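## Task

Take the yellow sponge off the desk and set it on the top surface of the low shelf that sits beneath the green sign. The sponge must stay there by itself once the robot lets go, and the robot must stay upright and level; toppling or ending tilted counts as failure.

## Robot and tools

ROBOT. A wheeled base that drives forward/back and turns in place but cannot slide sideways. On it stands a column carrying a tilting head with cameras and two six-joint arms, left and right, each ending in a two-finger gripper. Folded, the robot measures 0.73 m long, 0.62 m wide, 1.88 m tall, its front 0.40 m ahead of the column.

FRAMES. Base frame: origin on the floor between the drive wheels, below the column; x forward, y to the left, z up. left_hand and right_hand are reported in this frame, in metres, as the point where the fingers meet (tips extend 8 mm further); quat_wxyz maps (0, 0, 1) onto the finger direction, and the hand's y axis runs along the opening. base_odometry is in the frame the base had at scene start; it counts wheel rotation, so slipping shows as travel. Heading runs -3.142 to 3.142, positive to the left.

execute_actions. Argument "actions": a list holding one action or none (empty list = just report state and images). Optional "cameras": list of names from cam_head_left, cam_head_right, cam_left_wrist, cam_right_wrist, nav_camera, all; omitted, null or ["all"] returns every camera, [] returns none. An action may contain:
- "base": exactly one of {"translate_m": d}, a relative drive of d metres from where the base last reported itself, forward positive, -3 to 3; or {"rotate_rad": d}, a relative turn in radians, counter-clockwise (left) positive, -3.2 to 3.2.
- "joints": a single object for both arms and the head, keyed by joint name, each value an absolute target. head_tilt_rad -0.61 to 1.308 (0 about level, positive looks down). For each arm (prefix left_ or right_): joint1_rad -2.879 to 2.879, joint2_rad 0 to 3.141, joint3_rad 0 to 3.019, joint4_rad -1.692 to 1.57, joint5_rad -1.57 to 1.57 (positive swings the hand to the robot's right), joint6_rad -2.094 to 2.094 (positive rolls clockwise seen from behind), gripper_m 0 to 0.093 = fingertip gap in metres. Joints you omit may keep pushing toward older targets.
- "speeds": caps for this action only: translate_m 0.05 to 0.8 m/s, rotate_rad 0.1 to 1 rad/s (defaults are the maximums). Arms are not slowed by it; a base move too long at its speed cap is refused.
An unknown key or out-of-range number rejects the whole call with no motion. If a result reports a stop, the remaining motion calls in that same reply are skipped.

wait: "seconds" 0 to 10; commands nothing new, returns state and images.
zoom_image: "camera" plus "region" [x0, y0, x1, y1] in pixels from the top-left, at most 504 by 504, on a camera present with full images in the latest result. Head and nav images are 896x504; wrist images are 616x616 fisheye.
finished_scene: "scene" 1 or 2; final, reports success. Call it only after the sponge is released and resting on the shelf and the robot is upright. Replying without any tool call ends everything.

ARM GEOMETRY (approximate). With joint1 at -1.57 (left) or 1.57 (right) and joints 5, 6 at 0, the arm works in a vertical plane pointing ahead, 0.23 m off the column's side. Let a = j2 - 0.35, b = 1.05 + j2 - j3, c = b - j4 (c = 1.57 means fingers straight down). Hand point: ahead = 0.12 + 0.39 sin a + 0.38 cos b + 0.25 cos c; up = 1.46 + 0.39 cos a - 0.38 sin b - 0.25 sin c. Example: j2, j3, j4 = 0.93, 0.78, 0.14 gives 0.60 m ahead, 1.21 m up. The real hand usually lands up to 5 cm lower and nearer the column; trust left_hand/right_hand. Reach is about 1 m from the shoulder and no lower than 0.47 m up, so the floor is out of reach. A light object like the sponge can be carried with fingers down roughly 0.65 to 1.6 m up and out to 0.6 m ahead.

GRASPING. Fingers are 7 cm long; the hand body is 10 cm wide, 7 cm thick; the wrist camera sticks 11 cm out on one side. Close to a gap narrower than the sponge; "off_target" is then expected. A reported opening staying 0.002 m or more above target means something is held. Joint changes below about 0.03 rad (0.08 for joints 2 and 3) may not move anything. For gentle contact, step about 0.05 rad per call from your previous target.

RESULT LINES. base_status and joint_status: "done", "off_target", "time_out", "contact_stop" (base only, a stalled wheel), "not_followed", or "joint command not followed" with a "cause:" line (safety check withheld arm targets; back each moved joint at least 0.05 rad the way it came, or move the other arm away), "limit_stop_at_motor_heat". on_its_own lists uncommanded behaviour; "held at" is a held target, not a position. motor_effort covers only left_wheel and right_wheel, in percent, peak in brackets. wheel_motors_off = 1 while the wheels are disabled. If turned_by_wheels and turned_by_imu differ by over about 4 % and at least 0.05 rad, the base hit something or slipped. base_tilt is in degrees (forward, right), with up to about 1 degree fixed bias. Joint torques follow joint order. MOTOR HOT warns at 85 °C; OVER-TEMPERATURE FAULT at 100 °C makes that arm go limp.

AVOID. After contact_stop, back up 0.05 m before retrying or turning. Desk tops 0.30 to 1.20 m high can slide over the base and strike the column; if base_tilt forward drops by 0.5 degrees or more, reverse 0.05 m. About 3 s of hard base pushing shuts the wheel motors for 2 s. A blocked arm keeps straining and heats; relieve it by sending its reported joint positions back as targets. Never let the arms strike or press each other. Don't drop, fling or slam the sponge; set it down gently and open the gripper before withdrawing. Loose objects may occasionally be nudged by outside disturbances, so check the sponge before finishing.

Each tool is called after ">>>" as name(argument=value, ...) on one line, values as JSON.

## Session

>>> execute_actions(actions=[])

Scene clock: 0.00 s.
Joint torques (N m, as the arm reports them, + toward a larger angle): no reading
base_odometry: x=+0.000 y=+0.000 heading=+0.000 (m, m, rad; odometry frame)
turned_by_wheels: +0.000 (rad since the last result)
turned_by_imu: +0.000 (rad since the last result)
base_tilt: forward=-0.2 right=+0.1 (deg)
base_status: not commanded
joint_positions: head_tilt_rad=+0.877 left_joint1_rad=-1.573 left_joint2_rad=+0.837 left_joint3_rad=+0.371 left_joint4_rad=-0.908 left_joint5_rad=-0.037 left_joint6_rad=+0.009 left_gripper_m=+0.095 right_joint1_rad=+1.599 right_joint2_rad=+0.887 right_joint3_rad=+0.400 right_joint4_rad=-0.980 right_joint5_rad=+0.014 right_joint6_rad=-0.013 right_gripper_m=+0.094
joint_status: not commanded
wheel_motors_off: 0
motor_effort: left_wheel=+1 right_wheel=+4 (%)
left_hand: x=+0.1428 y=+0.2305 z=+1.2522 quat_wxyz=(+0.412, -0.013, -0.911, -0.015) (m; base frame)
right_hand: x=+0.1370 y=-0.2223 z=+1.2601 quat_wxyz=(+0.454, +0.021, -0.891, -0.004) (m; base frame)
pictures: cam_head_left, cam_head_right, cam_left_wrist, cam_right_wrist, nav_camera
Images, in order (width x height): cam_head_left 896x504, cam_head_right 896x504, cam_left_wrist 616x616, cam_right_wrist 616x616, nav_camera 896x504.

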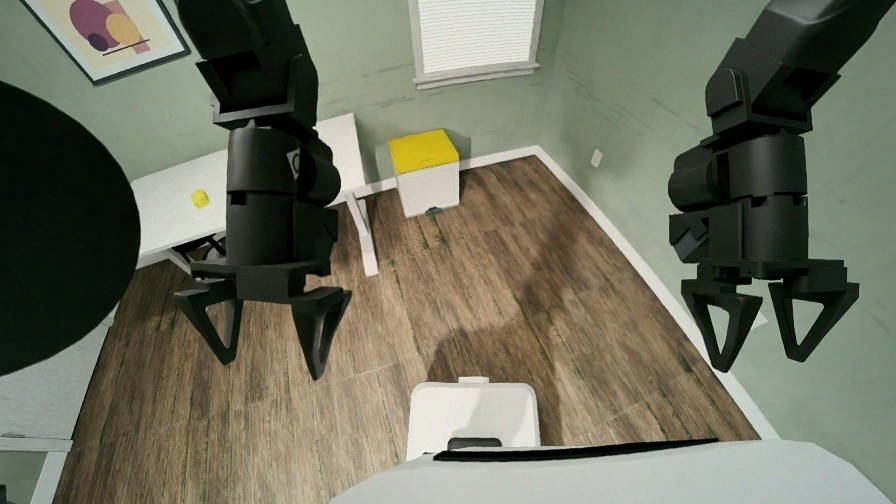

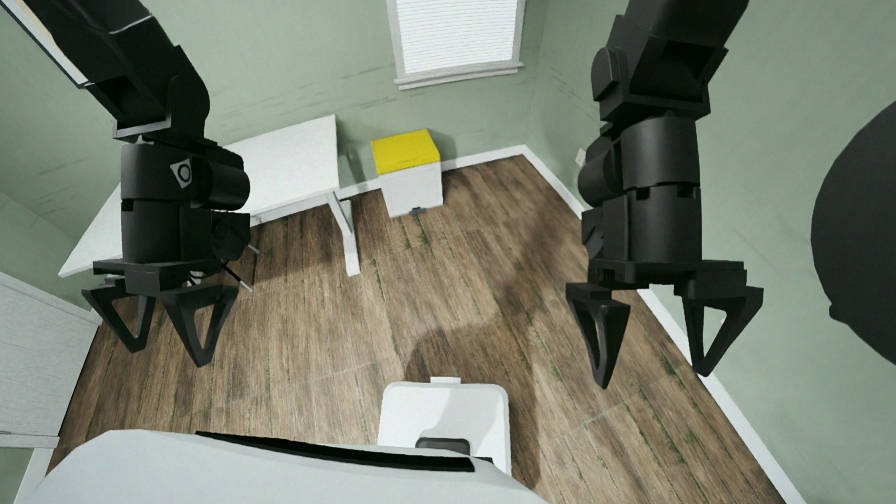

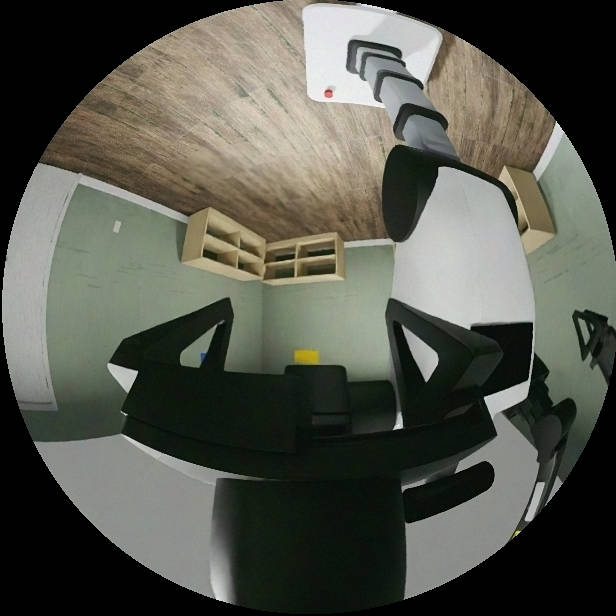

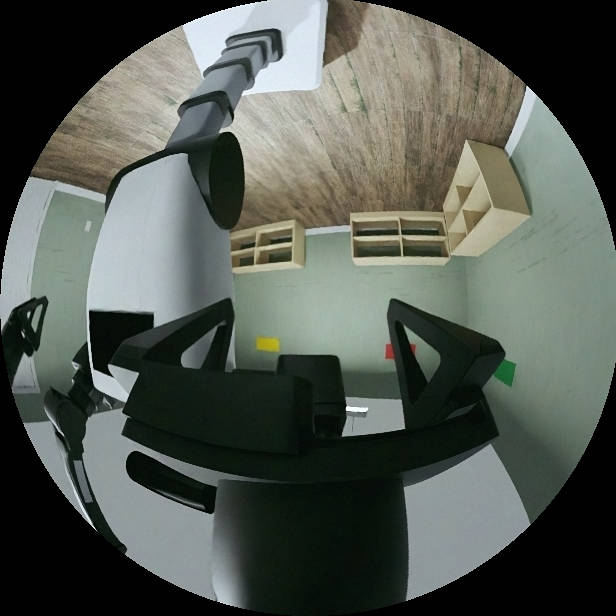

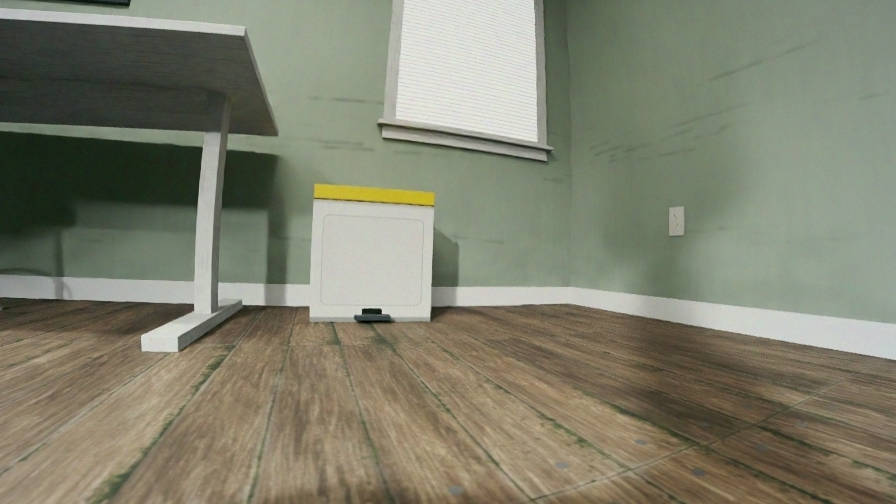

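>>> execute_actions(actions=[{"base": {"rotate_rad": 1.10}, "joints": {"head_tilt_rad": 0.6, "right_joint1_rad": 1.57, "right_joint2_rad": 1.49, "right_joint3_rad": 1.2, "right_joint4_rad": -0.2, "right_joint5_rad": 0.0, "right_joint6_rad": 0.0, "right_gripper_m": 0.093}}], cameras=["cam_head_left", "cam_head_right", "cam_right_wrist", "nav_camera"])

Scene clock: 81.00 s.
Joint torques (N m, as the arm reports them, + toward a larger angle): left_arm=[-0.63 -6.61 -0.8  -1.07 -0.04 -0.13] | right_arm=[ -0.2  -18.81   1.86   0.79  -0.01   0.14]
base_odometry: x=+0.000 y=+0.000 heading=+1.099 (m, m, rad; odometry frame)
turned_by_wheels: +1.099 (rad since the last result)
turned_by_imu: +1.094 (rad since the last result)
base_tilt: forward=-0.3 right=+0.1 (deg)
base_status: done
joint_positions: head_tilt_rad=+0.618 left_joint1_rad=-1.573 left_joint2_rad=+0.837 left_joint3_rad=+0.371 left_joint4_rad=-0.908 left_joint5_rad=-0.037 left_joint6_rad=+0.009 left_gripper_m=+0.095 right_joint1_rad=+1.568 right_joint2_rad=+1.486 right_joint3_rad=+1.204 right_joint4_rad=-0.207 right_joint5_rad=+0.001 right_joint6_rad=-0.005 right_gripper_m=+0.093
joint_status: all done
wheel_motors_off: 0
motor_effort: left_wheel=-3(32) right_wheel=+3(39) (%)
left_hand: x=+0.1428 y=+0.2305 z=+1.2522 quat_wxyz=(+0.412, -0.013, -0.911, -0.015) (m; base frame)
right_hand: x=+0.5732 y=-0.2276 z=+1.0005 quat_wxyz=(-0.017, +0.002, -1.000, +0.002) (m; base frame)
pictures: cam_head_left, cam_head_right, cam_right_wrist, nav_camera
Images, in order (width x height): cam_head_left 896x504, cam_head_right 896x504, cam_right_wrist 616x616, nav_camera 896x504.

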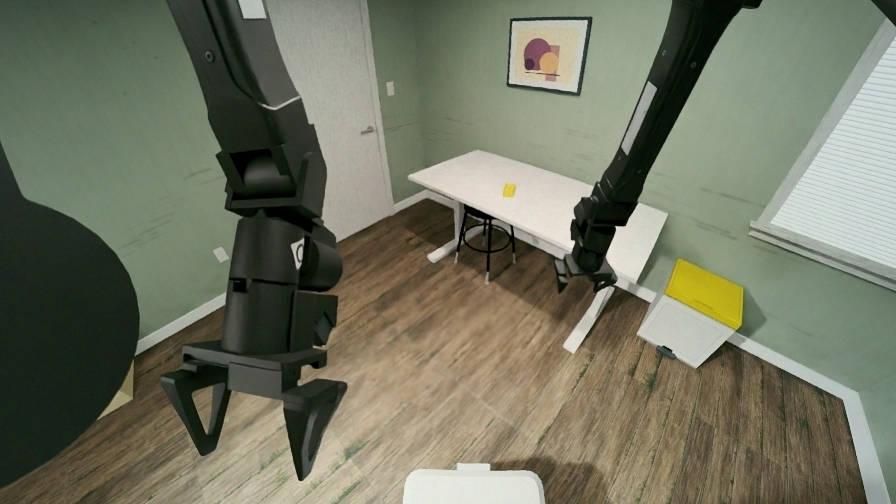

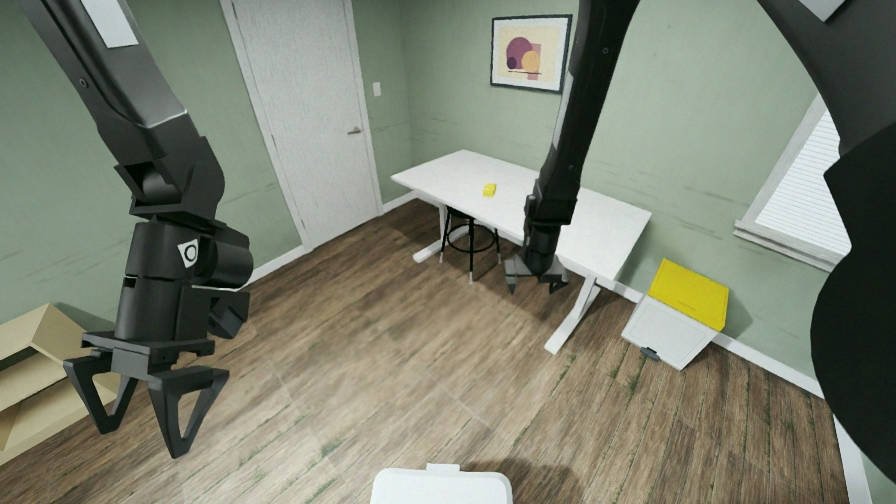

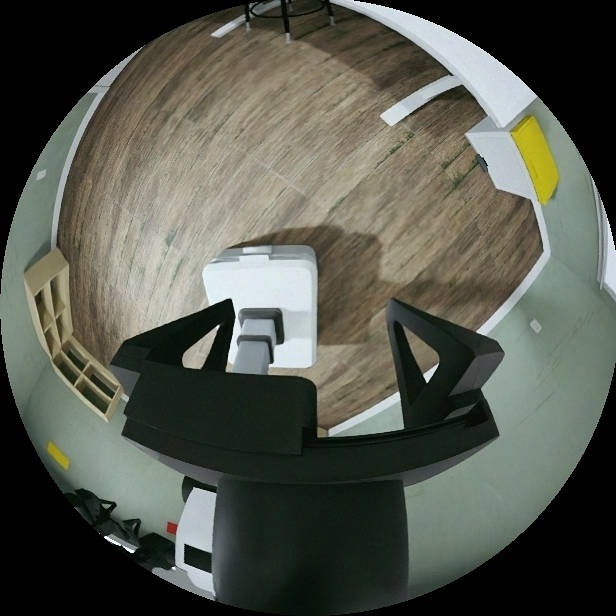

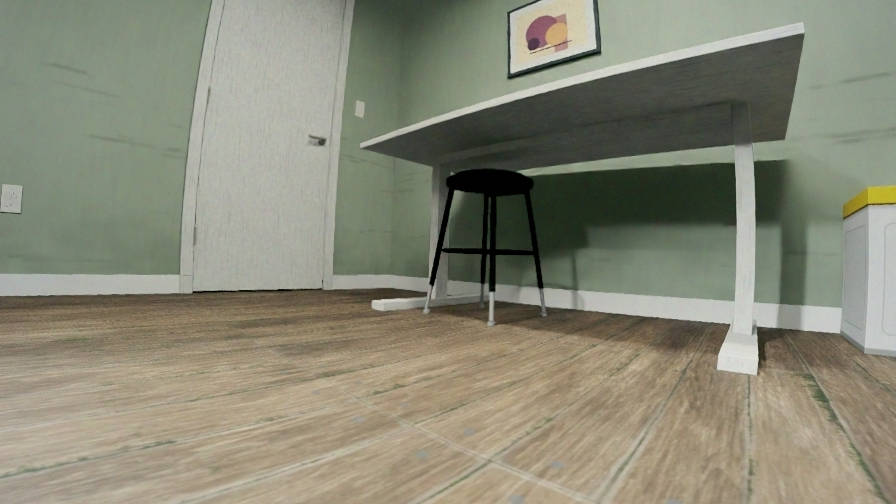

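>>> zoom_image(camera="cam_head_left", region=[440, 150, 600, 300])

>>> zoom_image(camera="cam_head_right", region=[420, 150, 580, 300])

Region (440, 150, 600, 300) of cam_head_left's 896x504 image, scaled by 3.150, with more detail than that image has; it fills the top 472 rows of this view, and the rest is white.

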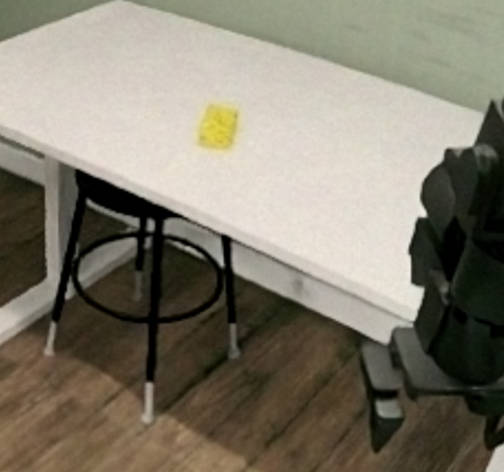

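Region (420, 150, 580, 300) of cam_head_right's 896x504 image, scaled by 3.150, with more detail than that image has; it fills the top 472 rows of this view, and the rest is white.

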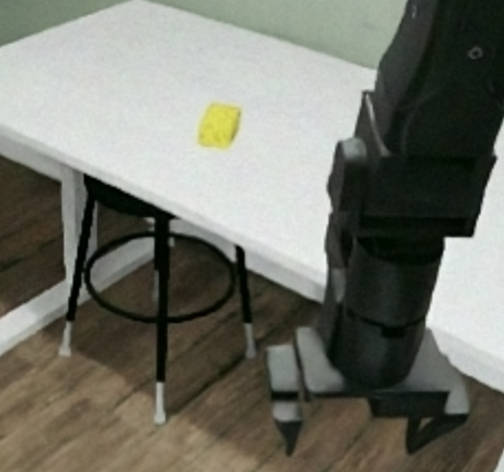

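>>> execute_actions(actions=[{"base": {"translate_m": 1.07}, "joints": {"head_tilt_rad": 0.85, "right_joint2_rad": 1.847, "right_joint3_rad": 1.575, "right_joint4_rad": -0.24, "right_joint6_rad": 0.35}}], cameras=["cam_head_left", "cam_head_right", "cam_right_wrist", "nav_camera"])

Scene clock: 120.50 s.
Joint torques (N m, as the arm reports them, + toward a larger angle): left_arm=[-0.57 -6.68 -1.02 -1.08 -0.04 -0.13] | right_arm=[ -0.13 -21.4    2.36   0.06   0.01   0.19]
base_odometry: x=+0.486 y=+0.953 heading=+1.099 (m, m, rad; odometry frame)
turned_by_wheels: +0.000 (rad since the last result)
turned_by_imu: -0.002 (rad since the last result)
base_tilt: forward=-0.2 right=+0.1 (deg)
base_status: done
joint_positions: head_tilt_rad=+0.852 left_joint1_rad=-1.573 left_joint2_rad=+0.837 left_joint3_rad=+0.374 left_joint4_rad=-0.908 left_joint5_rad=-0.037 left_joint6_rad=+0.009 left_gripper_m=+0.095 right_joint1_rad=+1.568 right_joint2_rad=+1.854 right_joint3_rad=+1.570 right_joint4_rad=-0.231 right_joint5_rad=+0.001 right_joint6_rad=+0.339 right_gripper_m=+0.093
joint_status: all done
wheel_motors_off: 0
motor_effort: left_wheel=+0(45) right_wheel=+1(47) (%)
left_hand: x=+0.1442 y=+0.2305 z=+1.2517 quat_wxyz=(+0.411, -0.013, -0.911, -0.015) (m; base frame)
right_hand: x=+0.6005 y=-0.2280 z=+0.8634 quat_wxyz=(-0.005, -0.170, -0.985, +0.001) (m; base frame)
pictures: cam_head_left, cam_head_right, cam_right_wrist, nav_camera
Images, in order (width x height): cam_head_left 896x504, cam_head_right 896x504, cam_right_wrist 616x616, nav_camera 896x504.

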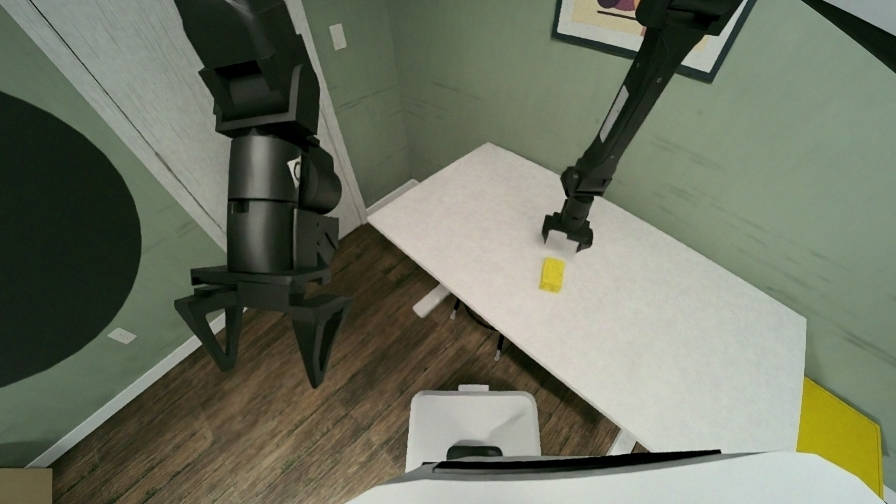

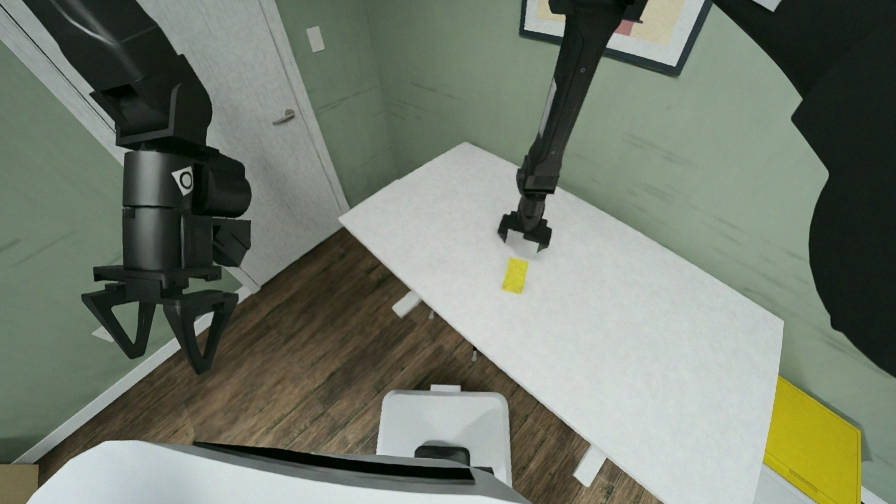

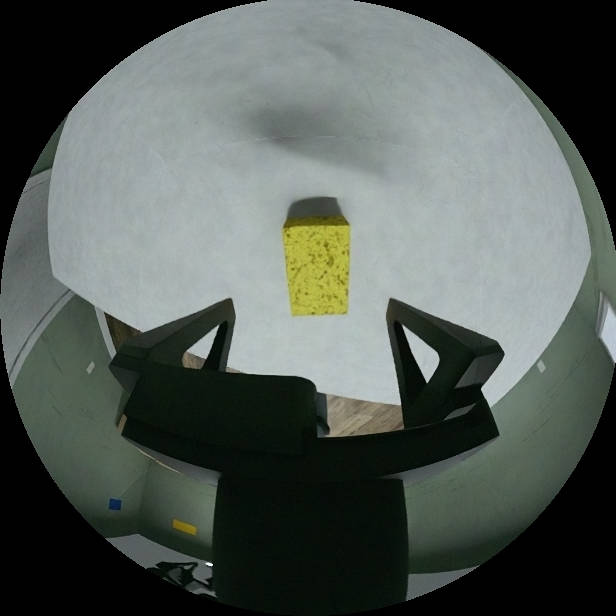

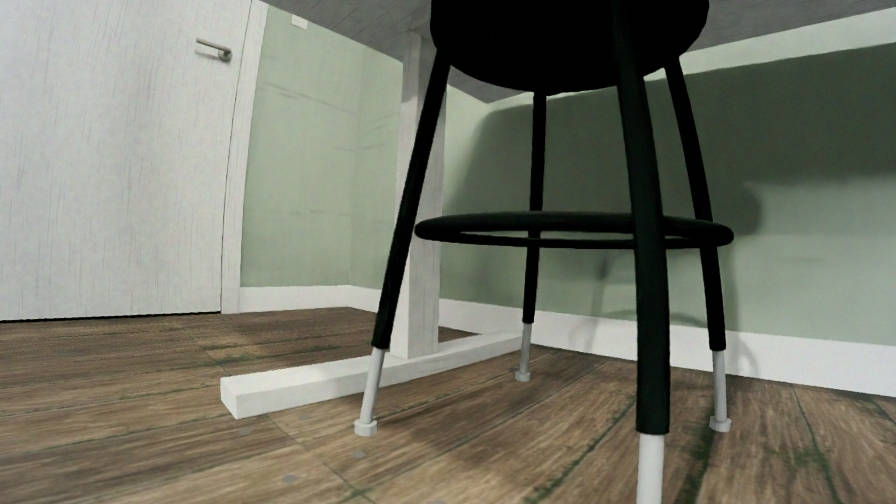

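>>> zoom_image(camera="cam_right_wrist", region=[230, 180, 398, 348])

Region (230, 180, 398, 348) of cam_right_wrist's 616x616 image, scaled by 3.000, with more detail than that image has.

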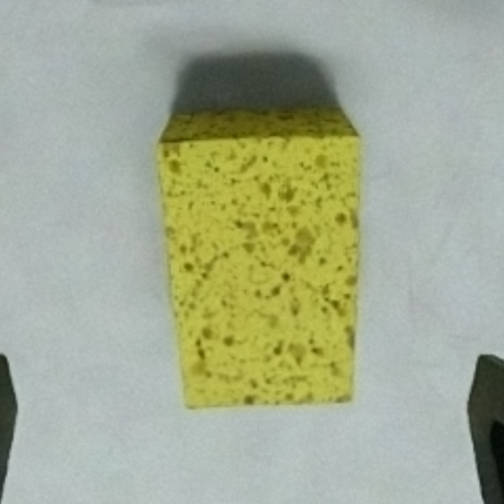

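>>> execute_actions(actions=[{"joints": {"right_joint2_rad": 2.163, "right_joint3_rad": 1.865, "right_joint4_rad": -0.215, "right_joint6_rad": 0.29}}], cameras=["cam_head_right", "cam_right_wrist"])

Scene clock: 149.87 s.
Joint torques (N m, as the arm reports them, + toward a larger angle): left_arm=[-0.65 -6.71 -0.99 -1.08 -0.03 -0.14] | right_arm=[ -0.2  -21.06   2.6    0.74   0.01   0.  ]
base_odometry: x=+0.486 y=+0.953 heading=+1.099 (m, m, rad; odometry frame)
turned_by_wheels: +0.000 (rad since the last result)
turned_by_imu: -0.001 (rad since the last result)
base_tilt: forward=-0.2 right=+0.1 (deg)
base_status: not commanded
joint_positions: head_tilt_rad=+0.852 left_joint1_rad=-1.573 left_joint2_rad=+0.837 left_joint3_rad=+0.374 left_joint4_rad=-0.908 left_joint5_rad=-0.037 left_joint6_rad=+0.009 left_gripper_m=+0.095 right_joint1_rad=+1.568 right_joint2_rad=+2.178 right_joint3_rad=+1.851 right_joint4_rad=-0.223 right_joint5_rad=+0.001 right_joint6_rad=+0.297 right_gripper_m=+0.093
joint_status: all done
wheel_motors_off: 0
motor_effort: left_wheel=+0(0) right_wheel=+0(0) (%)
left_hand: x=+0.1442 y=+0.2305 z=+1.2517 quat_wxyz=(+0.411, -0.013, -0.911, -0.015) (m; base frame)
right_hand: x=+0.5634 y=-0.2283 z=+0.7363 quat_wxyz=(+0.013, -0.149, -0.989, +0.004) (m; base frame)
pictures: cam_head_right, cam_right_wrist
Images, in order (width x height): cam_head_right 896x504, cam_right_wrist 616x616.

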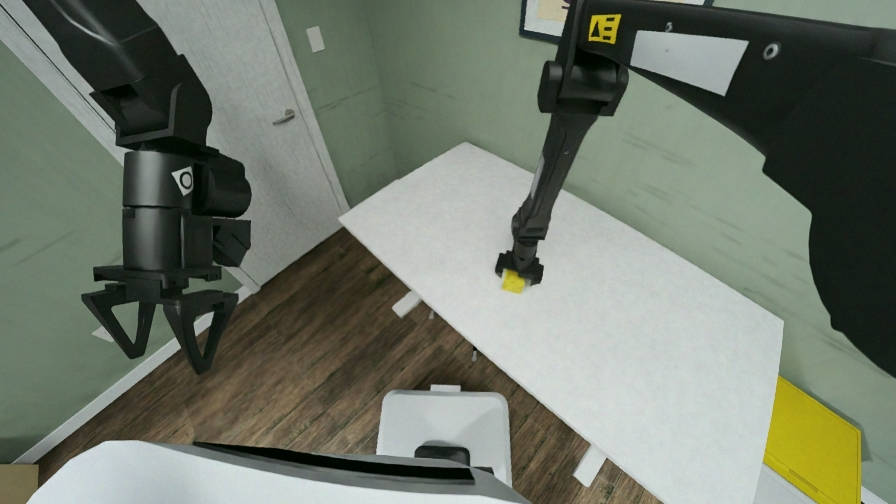

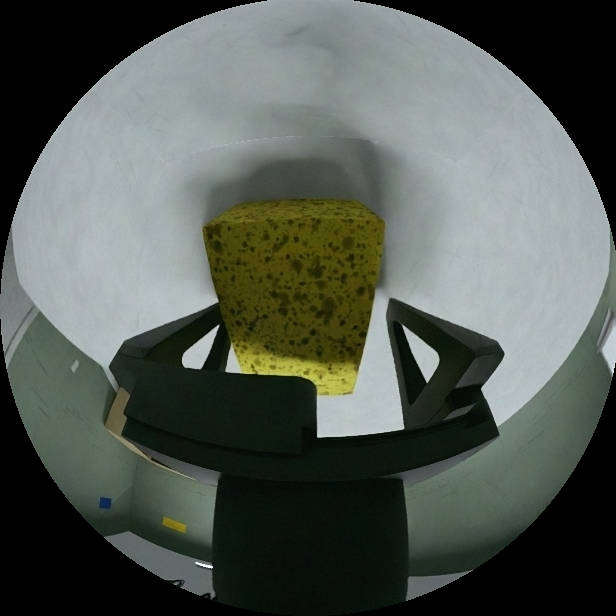

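The fingers are around the sponge at the same depth as in scene 1. Closing.

>>> execute_actions(actions=[{"joints": {"right_gripper_m": 0.035}}], cameras=["cam_right_wrist", "cam_left_wrist"])

Scene clock: 157.63 s.
Joint torques (N m, as the arm reports them, + toward a larger angle): left_arm=[-0.65 -6.73 -0.99 -1.09 -0.04 -0.14] | right_arm=[ -0.22 -21.13   2.57   0.74   0.01   0.01]
base_odometry: x=+0.486 y=+0.953 heading=+1.099 (m, m, rad; odometry frame)
turned_by_wheels: +0.000 (rad since the last result)
turned_by_imu: -0.001 (rad since the last result)
base_tilt: forward=-0.2 right=+0.1 (deg)
base_status: not commanded
joint_positions: head_tilt_rad=+0.852 left_joint1_rad=-1.573 left_joint2_rad=+0.837 left_joint3_rad=+0.374 left_joint4_rad=-0.908 left_joint5_rad=-0.037 left_joint6_rad=+0.009 left_gripper_m=+0.095 right_joint1_rad=+1.568 right_joint2_rad=+2.178 right_joint3_rad=+1.851 right_joint4_rad=-0.223 right_joint5_rad=+0.001 right_joint6_rad=+0.297 right_gripper_m=+0.059
joint_status: right_gripper_m off_target (ended at +0.059, target +0.035)
wheel_motors_off: 0
motor_effort: left_wheel=+0(0) right_wheel=-1(1) (%)
left_hand: x=+0.1442 y=+0.2305 z=+1.2517 quat_wxyz=(+0.411, -0.013, -0.911, -0.015) (m; base frame)
right_hand: x=+0.5634 y=-0.2283 z=+0.7363 quat_wxyz=(+0.013, -0.149, -0.989, +0.004) (m; base frame)
pictures: cam_left_wrist, cam_right_wrist
Images, in order (width x height): cam_left_wrist 616x616, cam_right_wrist 616x616.

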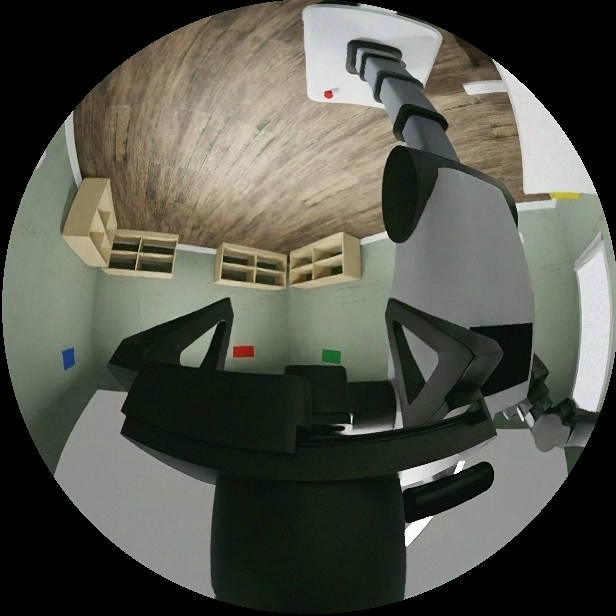

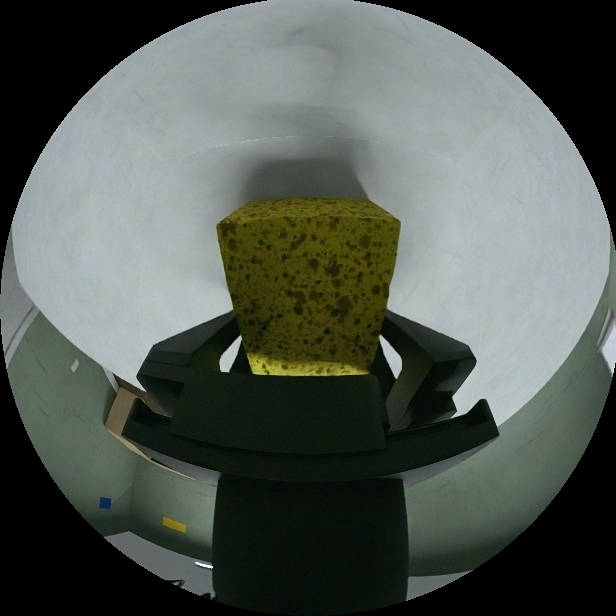

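>>> execute_actions(actions=[{"base": {"rotate_rad": -0.19}, "joints": {"right_joint2_rad": 1.87, "right_joint3_rad": 1.56, "right_joint4_rad": -0.2}}], cameras=["cam_left_wrist", "cam_right_wrist"])

Scene clock: 199.43 s.
Joint torques (N m, as the arm reports them, + toward a larger angle): left_arm=[-0.67 -6.75 -0.98 -1.1  -0.04 -0.14] | right_arm=[ -0.21 -19.44   1.97   0.94   0.02   0.  ]
base_odometry: x=+0.486 y=+0.954 heading=+0.910 (m, m, rad; odometry frame)
turned_by_wheels: -0.189 (rad since the last result)
turned_by_imu: -0.189 (rad since the last result)
base_tilt: forward=-0.2 right=+0.1 (deg)
base_status: done
joint_positions: head_tilt_rad=+0.852 left_joint1_rad=-1.573 left_joint2_rad=+0.837 left_joint3_rad=+0.374 left_joint4_rad=-0.908 left_joint5_rad=-0.037 left_joint6_rad=+0.009 left_gripper_m=+0.095 right_joint1_rad=+1.569 right_joint2_rad=+1.856 right_joint3_rad=+1.561 right_joint4_rad=-0.210 right_joint5_rad=+0.001 right_joint6_rad=+0.297 right_gripper_m=+0.059
joint_status: all done
wheel_motors_off: 0
motor_effort: left_wheel=-1(32) right_wheel=-2(37) (%)
left_hand: x=+0.1442 y=+0.2305 z=+1.2517 quat_wxyz=(+0.411, -0.013, -0.911, -0.015) (m; base frame)
right_hand: x=+0.5991 y=-0.2274 z=+0.8619 quat_wxyz=(-0.009, -0.149, -0.989, +0.000) (m; base frame)
pictures: cam_left_wrist, cam_right_wrist
Images, in order (width x height): cam_left_wrist 616x616, cam_right_wrist 616x616.

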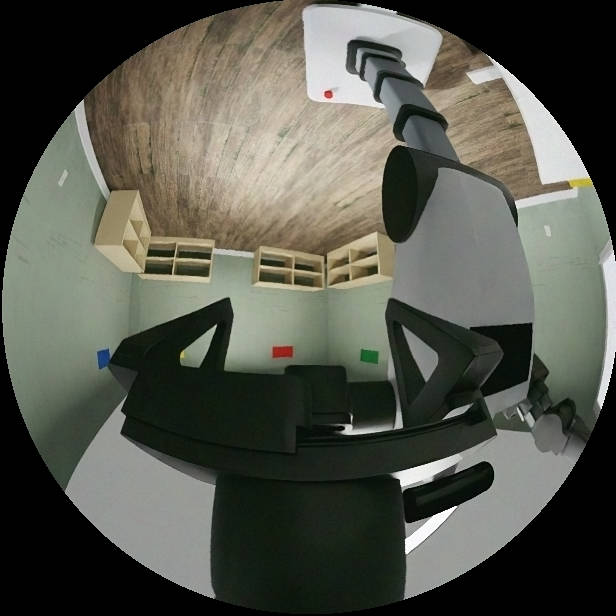

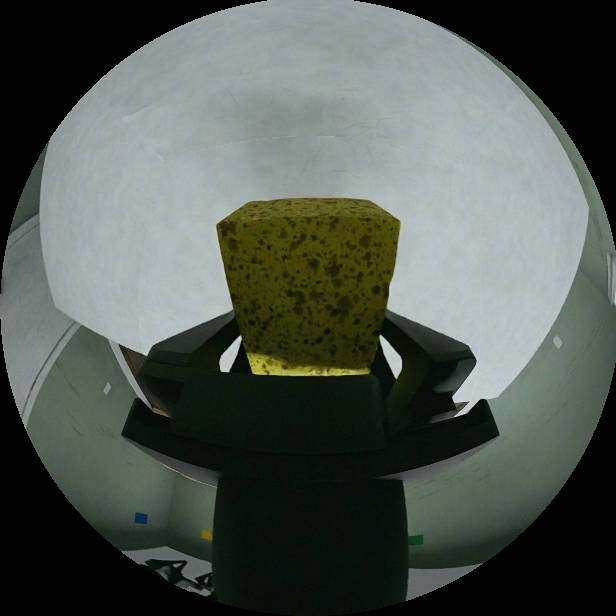

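>>> execute_actions(actions=[{"base": {"translate_m": -2.15}, "joints": {"right_joint6_rad": 0.0, "head_tilt_rad": 0.9}}], cameras=["cam_head_right", "cam_left_wrist", "cam_right_wrist"])

Scene clock: 218.27 s.
Joint torques (N m, as the arm reports them, + toward a larger angle): left_arm=[-0.65 -6.63 -0.77 -1.12 -0.04 -0.13] | right_arm=[ -0.19 -19.51   2.15   0.89  -0.01  -0.03]
base_odometry: x=-0.833 y=-0.744 heading=+0.910 (m, m, rad; odometry frame)
turned_by_wheels: +0.000 (rad since the last result)
turned_by_imu: -0.003 (rad since the last result)
base_tilt: forward=-0.3 right=+0.1 (deg)
base_status: done
joint_positions: head_tilt_rad=+0.902 left_joint1_rad=-1.573 left_joint2_rad=+0.837 left_joint3_rad=+0.371 left_joint4_rad=-0.908 left_joint5_rad=-0.037 left_joint6_rad=+0.009 left_gripper_m=+0.095 right_joint1_rad=+1.569 right_joint2_rad=+1.858 right_joint3_rad=+1.557 right_joint4_rad=-0.210 right_joint5_rad=+0.001 right_joint6_rad=+0.011 right_gripper_m=+0.059
joint_status: all done
wheel_motors_off: 0
motor_effort: left_wheel=+0(44) right_wheel=+0(57) (%)
left_hand: x=+0.1424 y=+0.2305 z=+1.2523 quat_wxyz=(+0.413, -0.013, -0.911, -0.015) (m; base frame)
right_hand: x=+0.5954 y=-0.2274 z=+0.8607 quat_wxyz=(-0.006, -0.006, -1.000, +0.001) (m; base frame)
pictures: cam_head_right, cam_left_wrist, cam_right_wrist
Images, in order (width x height): cam_head_right 896x504, cam_left_wrist 616x616, cam_right_wrist 616x616.

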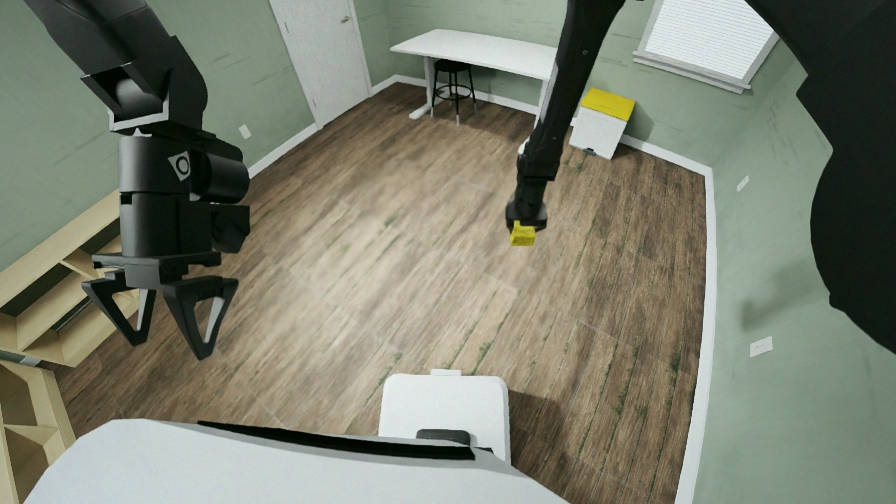

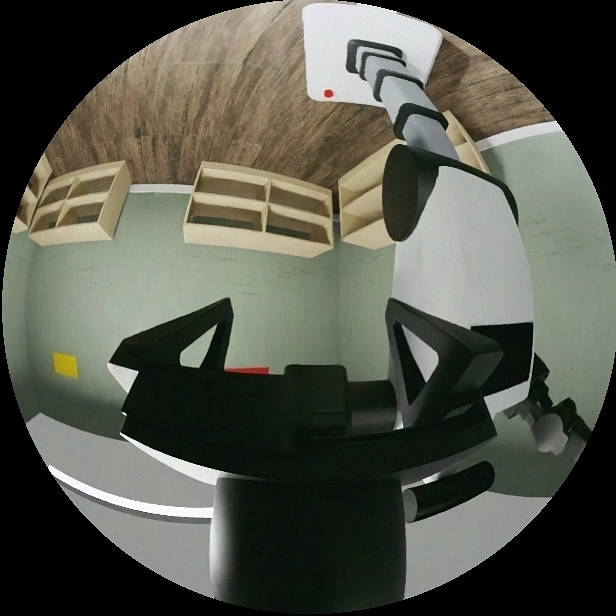

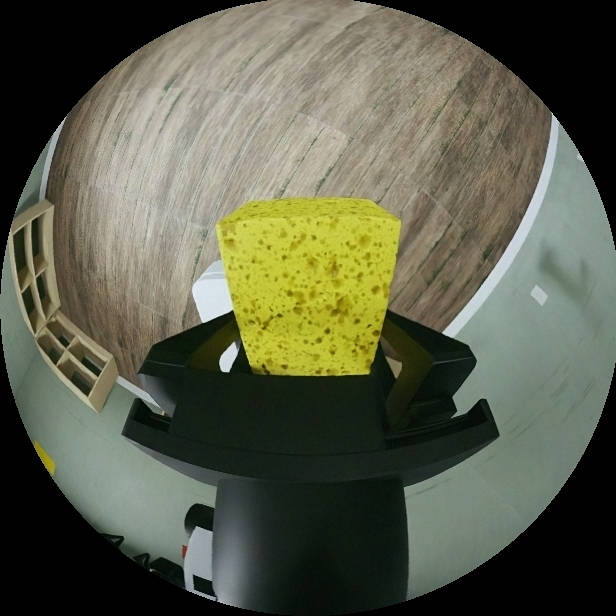

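>>> execute_actions(actions=[{"base": {"rotate_rad": -2.115}, "joints": {"right_joint2_rad": 2.235, "right_joint3_rad": 1.96, "right_joint4_rad": -0.237, "head_tilt_rad": 1.0}}], cameras=["cam_head_left", "cam_head_right", "cam_right_wrist", "nav_camera"])

Scene clock: 242.47 s.
Joint torques (N m, as the arm reports them, + toward a larger angle): left_arm=[-0.56 -6.7  -0.74 -1.08 -0.04 -0.14] | right_arm=[  0.13 -20.11   2.4    0.01   0.    -0.03]
base_odometry: x=-0.833 y=-0.744 heading=-1.204 (m, m, rad; odometry frame)
turned_by_wheels: -2.114 (rad since the last result)
turned_by_imu: -2.111 (rad since the last result)
base_tilt: forward=-0.2 right=+0.1 (deg)
base_status: done
joint_positions: head_tilt_rad=+1.000 left_joint1_rad=-1.573 left_joint2_rad=+0.837 left_joint3_rad=+0.371 left_joint4_rad=-0.908 left_joint5_rad=-0.037 left_joint6_rad=+0.009 left_gripper_m=+0.095 right_joint1_rad=+1.564 right_joint2_rad=+2.235 right_joint3_rad=+1.956 right_joint4_rad=-0.226 right_joint5_rad=+0.001 right_joint6_rad=+0.011 right_gripper_m=+0.059
joint_status: all done
wheel_motors_off: 0
motor_effort: left_wheel=+3(45) right_wheel=-3(39) (%)
left_hand: x=+0.1424 y=+0.2305 z=+1.2523 quat_wxyz=(+0.413, -0.013, -0.911, -0.015) (m; base frame)
right_hand: x=+0.5865 y=-0.2321 z=+0.7195 quat_wxyz=(-0.009, -0.007, -1.000, +0.004) (m; base frame)
pictures: cam_head_left, cam_head_right, cam_right_wrist, nav_camera
Images, in order (width x height): cam_head_left 896x504, cam_head_right 896x504, cam_right_wrist 616x616, nav_camera 896x504.

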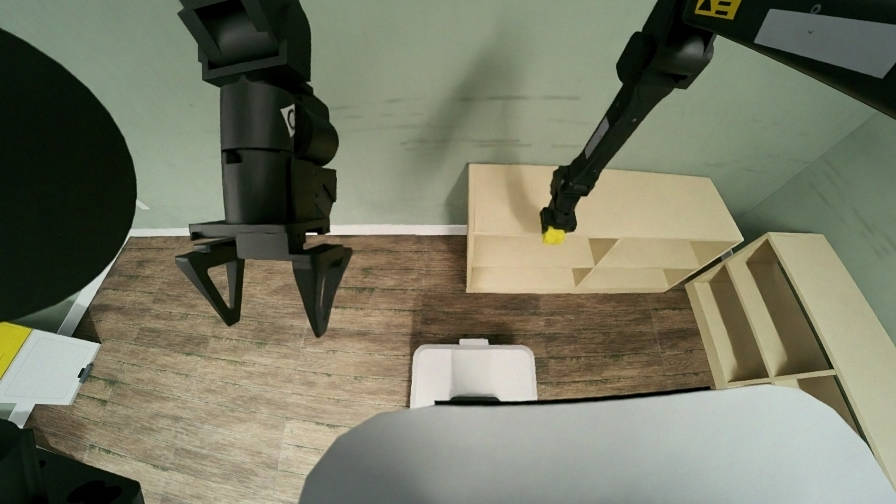

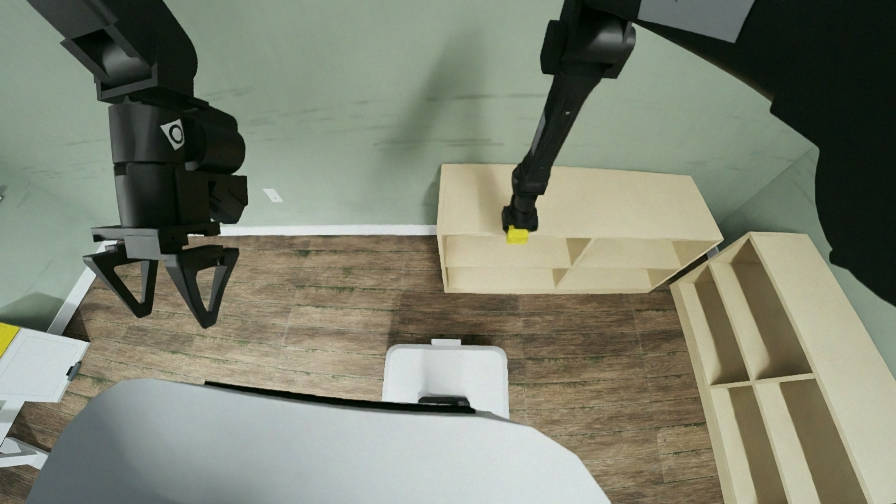

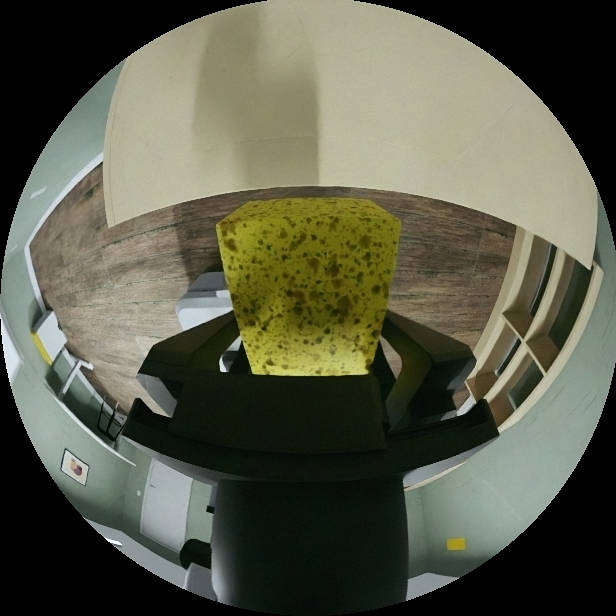

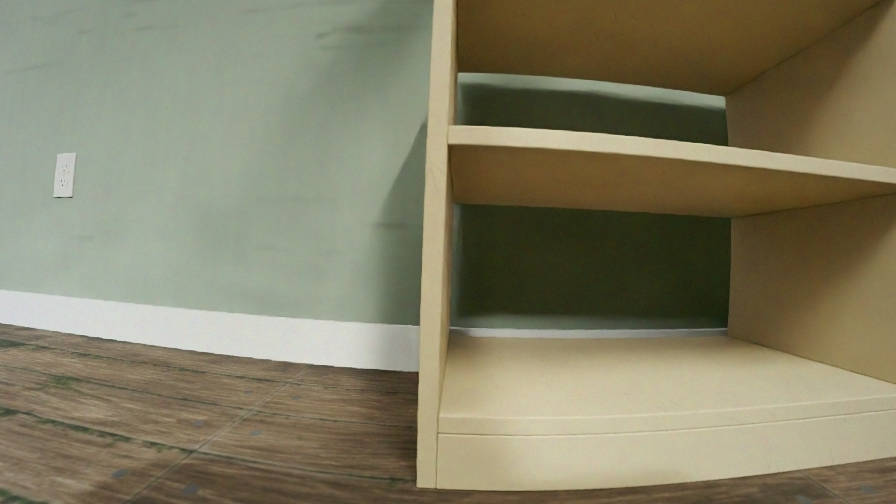

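>>> execute_actions(actions=[{"base": {"translate_m": 0.27}, "joints": {"right_joint2_rad": 2.42, "right_joint3_rad": 2.22, "right_joint4_rad": -0.335}}], cameras=["cam_head_right", "cam_right_wrist", "nav_camera"])

Scene clock: 278.07 s.
Joint torques (N m, as the arm reports them, + toward a larger angle): left_arm=[-0.61 -6.64 -1.   -1.13 -0.04 -0.13] | right_arm=[ -0.13 -19.31   2.94   0.03   0.    -0.03]
base_odometry: x=-0.736 y=-0.996 heading=-1.205 (m, m, rad; odometry frame)
turned_by_wheels: -0.001 (rad since the last result)
turned_by_imu: -0.002 (rad since the last result)
base_tilt: forward=-0.2 right=+0.1 (deg)
base_status: done
joint_positions: head_tilt_rad=+1.001 left_joint1_rad=-1.573 left_joint2_rad=+0.837 left_joint3_rad=+0.374 left_joint4_rad=-0.908 left_joint5_rad=-0.037 left_joint6_rad=+0.009 left_gripper_m=+0.095 right_joint1_rad=+1.564 right_joint2_rad=+2.413 right_joint3_rad=+2.215 right_joint4_rad=-0.326 right_joint5_rad=+0.001 right_joint6_rad=+0.011 right_gripper_m=+0.059
joint_status: all done
wheel_motors_off: 0
motor_effort: left_wheel=-1(54) right_wheel=+1(44) (%)
left_hand: x=+0.1442 y=+0.2305 z=+1.2517 quat_wxyz=(+0.411, -0.013, -0.911, -0.015) (m; base frame)
right_hand: x=+0.5848 y=-0.2321 z=+0.6655 quat_wxyz=(+0.000, -0.007, -1.000, +0.004) (m; base frame)
pictures: cam_head_right, cam_right_wrist, nav_camera
Images, in order (width x height): cam_head_right 896x504, cam_right_wrist 616x616, nav_camera 896x504.

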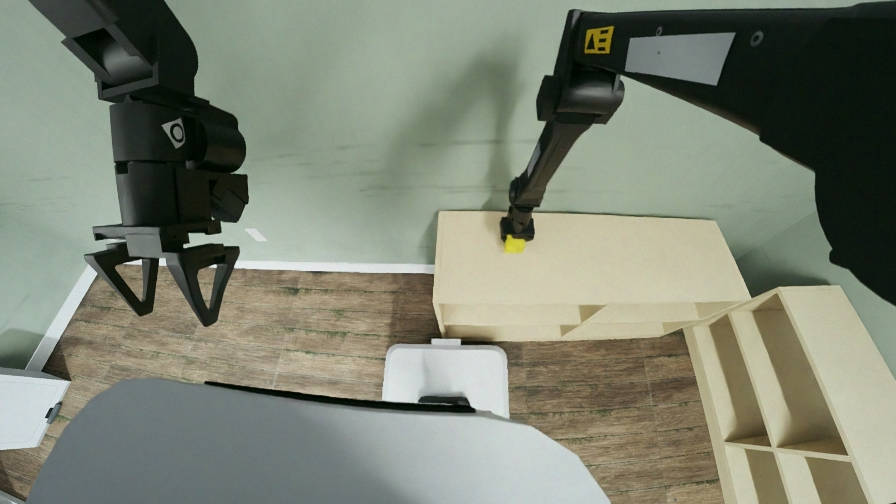

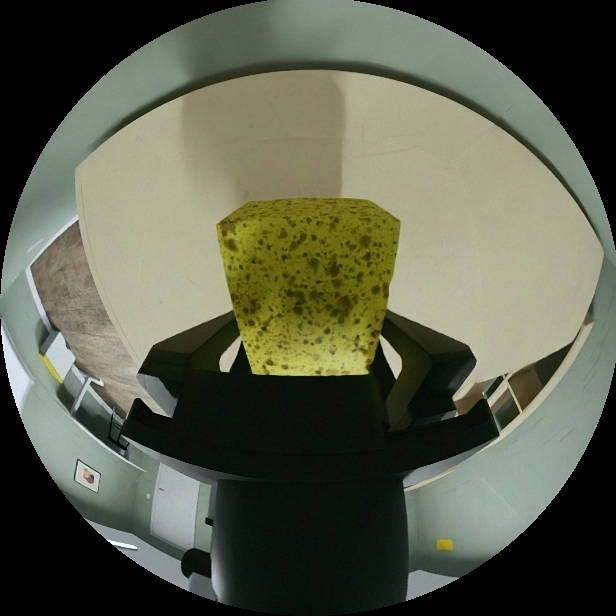

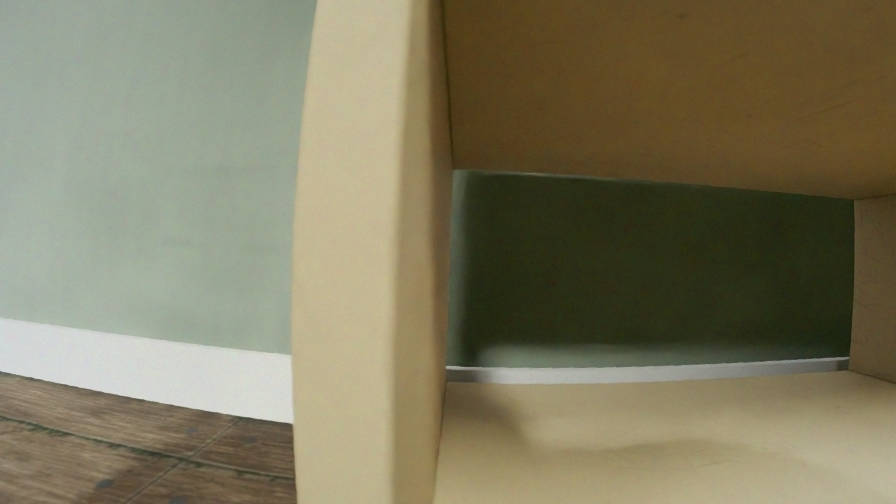

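>>> execute_actions(actions=[{"joints": {"right_joint2_rad": 2.52, "right_joint3_rad": 2.297}}], cameras=["cam_right_wrist"])

Scene clock: 294.63 s.
Joint torques (N m, as the arm reports them, + toward a larger angle): left_arm=[-0.69 -6.71 -0.97 -1.11 -0.04 -0.13] | right_arm=[ -0.01 -18.73   2.68   0.01   0.    -0.03]
base_odometry: x=-0.736 y=-0.996 heading=-1.205 (m, m, rad; odometry frame)
turned_by_wheels: +0.000 (rad since the last result)
turned_by_imu: -0.001 (rad since the last result)
base_tilt: forward=-0.2 right=+0.2 (deg)
base_status: not commanded
joint_positions: head_tilt_rad=+1.001 left_joint1_rad=-1.573 left_joint2_rad=+0.837 left_joint3_rad=+0.374 left_joint4_rad=-0.908 left_joint5_rad=-0.037 left_joint6_rad=+0.009 left_gripper_m=+0.095 right_joint1_rad=+1.564 right_joint2_rad=+2.522 right_joint3_rad=+2.293 right_joint4_rad=-0.326 right_joint5_rad=+0.001 right_joint6_rad=+0.011 right_gripper_m=+0.059
joint_status: all done
wheel_motors_off: 0
motor_effort: left_wheel=-2(1) right_wheel=+2(2) (%)
left_hand: x=+0.1442 y=+0.2305 z=+1.2517 quat_wxyz=(+0.411, -0.013, -0.911, -0.015) (m; base frame)
right_hand: x=+0.5433 y=-0.2321 z=+0.6261 quat_wxyz=(+0.016, -0.007, -1.000, +0.003) (m; base frame)
pictures: cam_right_wrist
Images, in order (width x height): cam_right_wrist 616x616.

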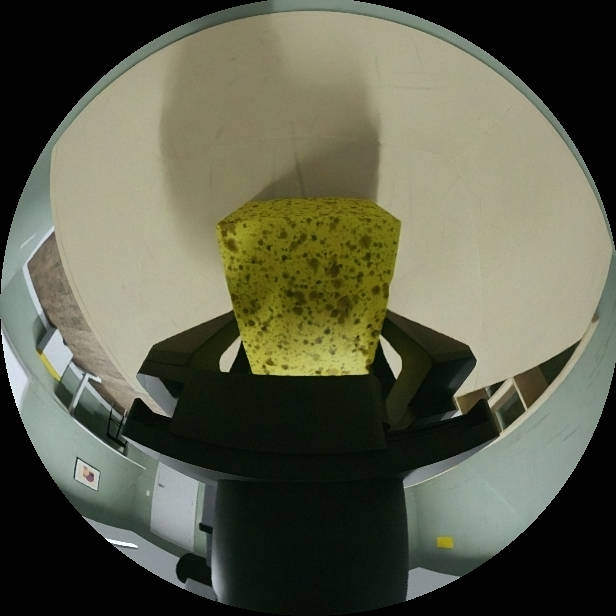

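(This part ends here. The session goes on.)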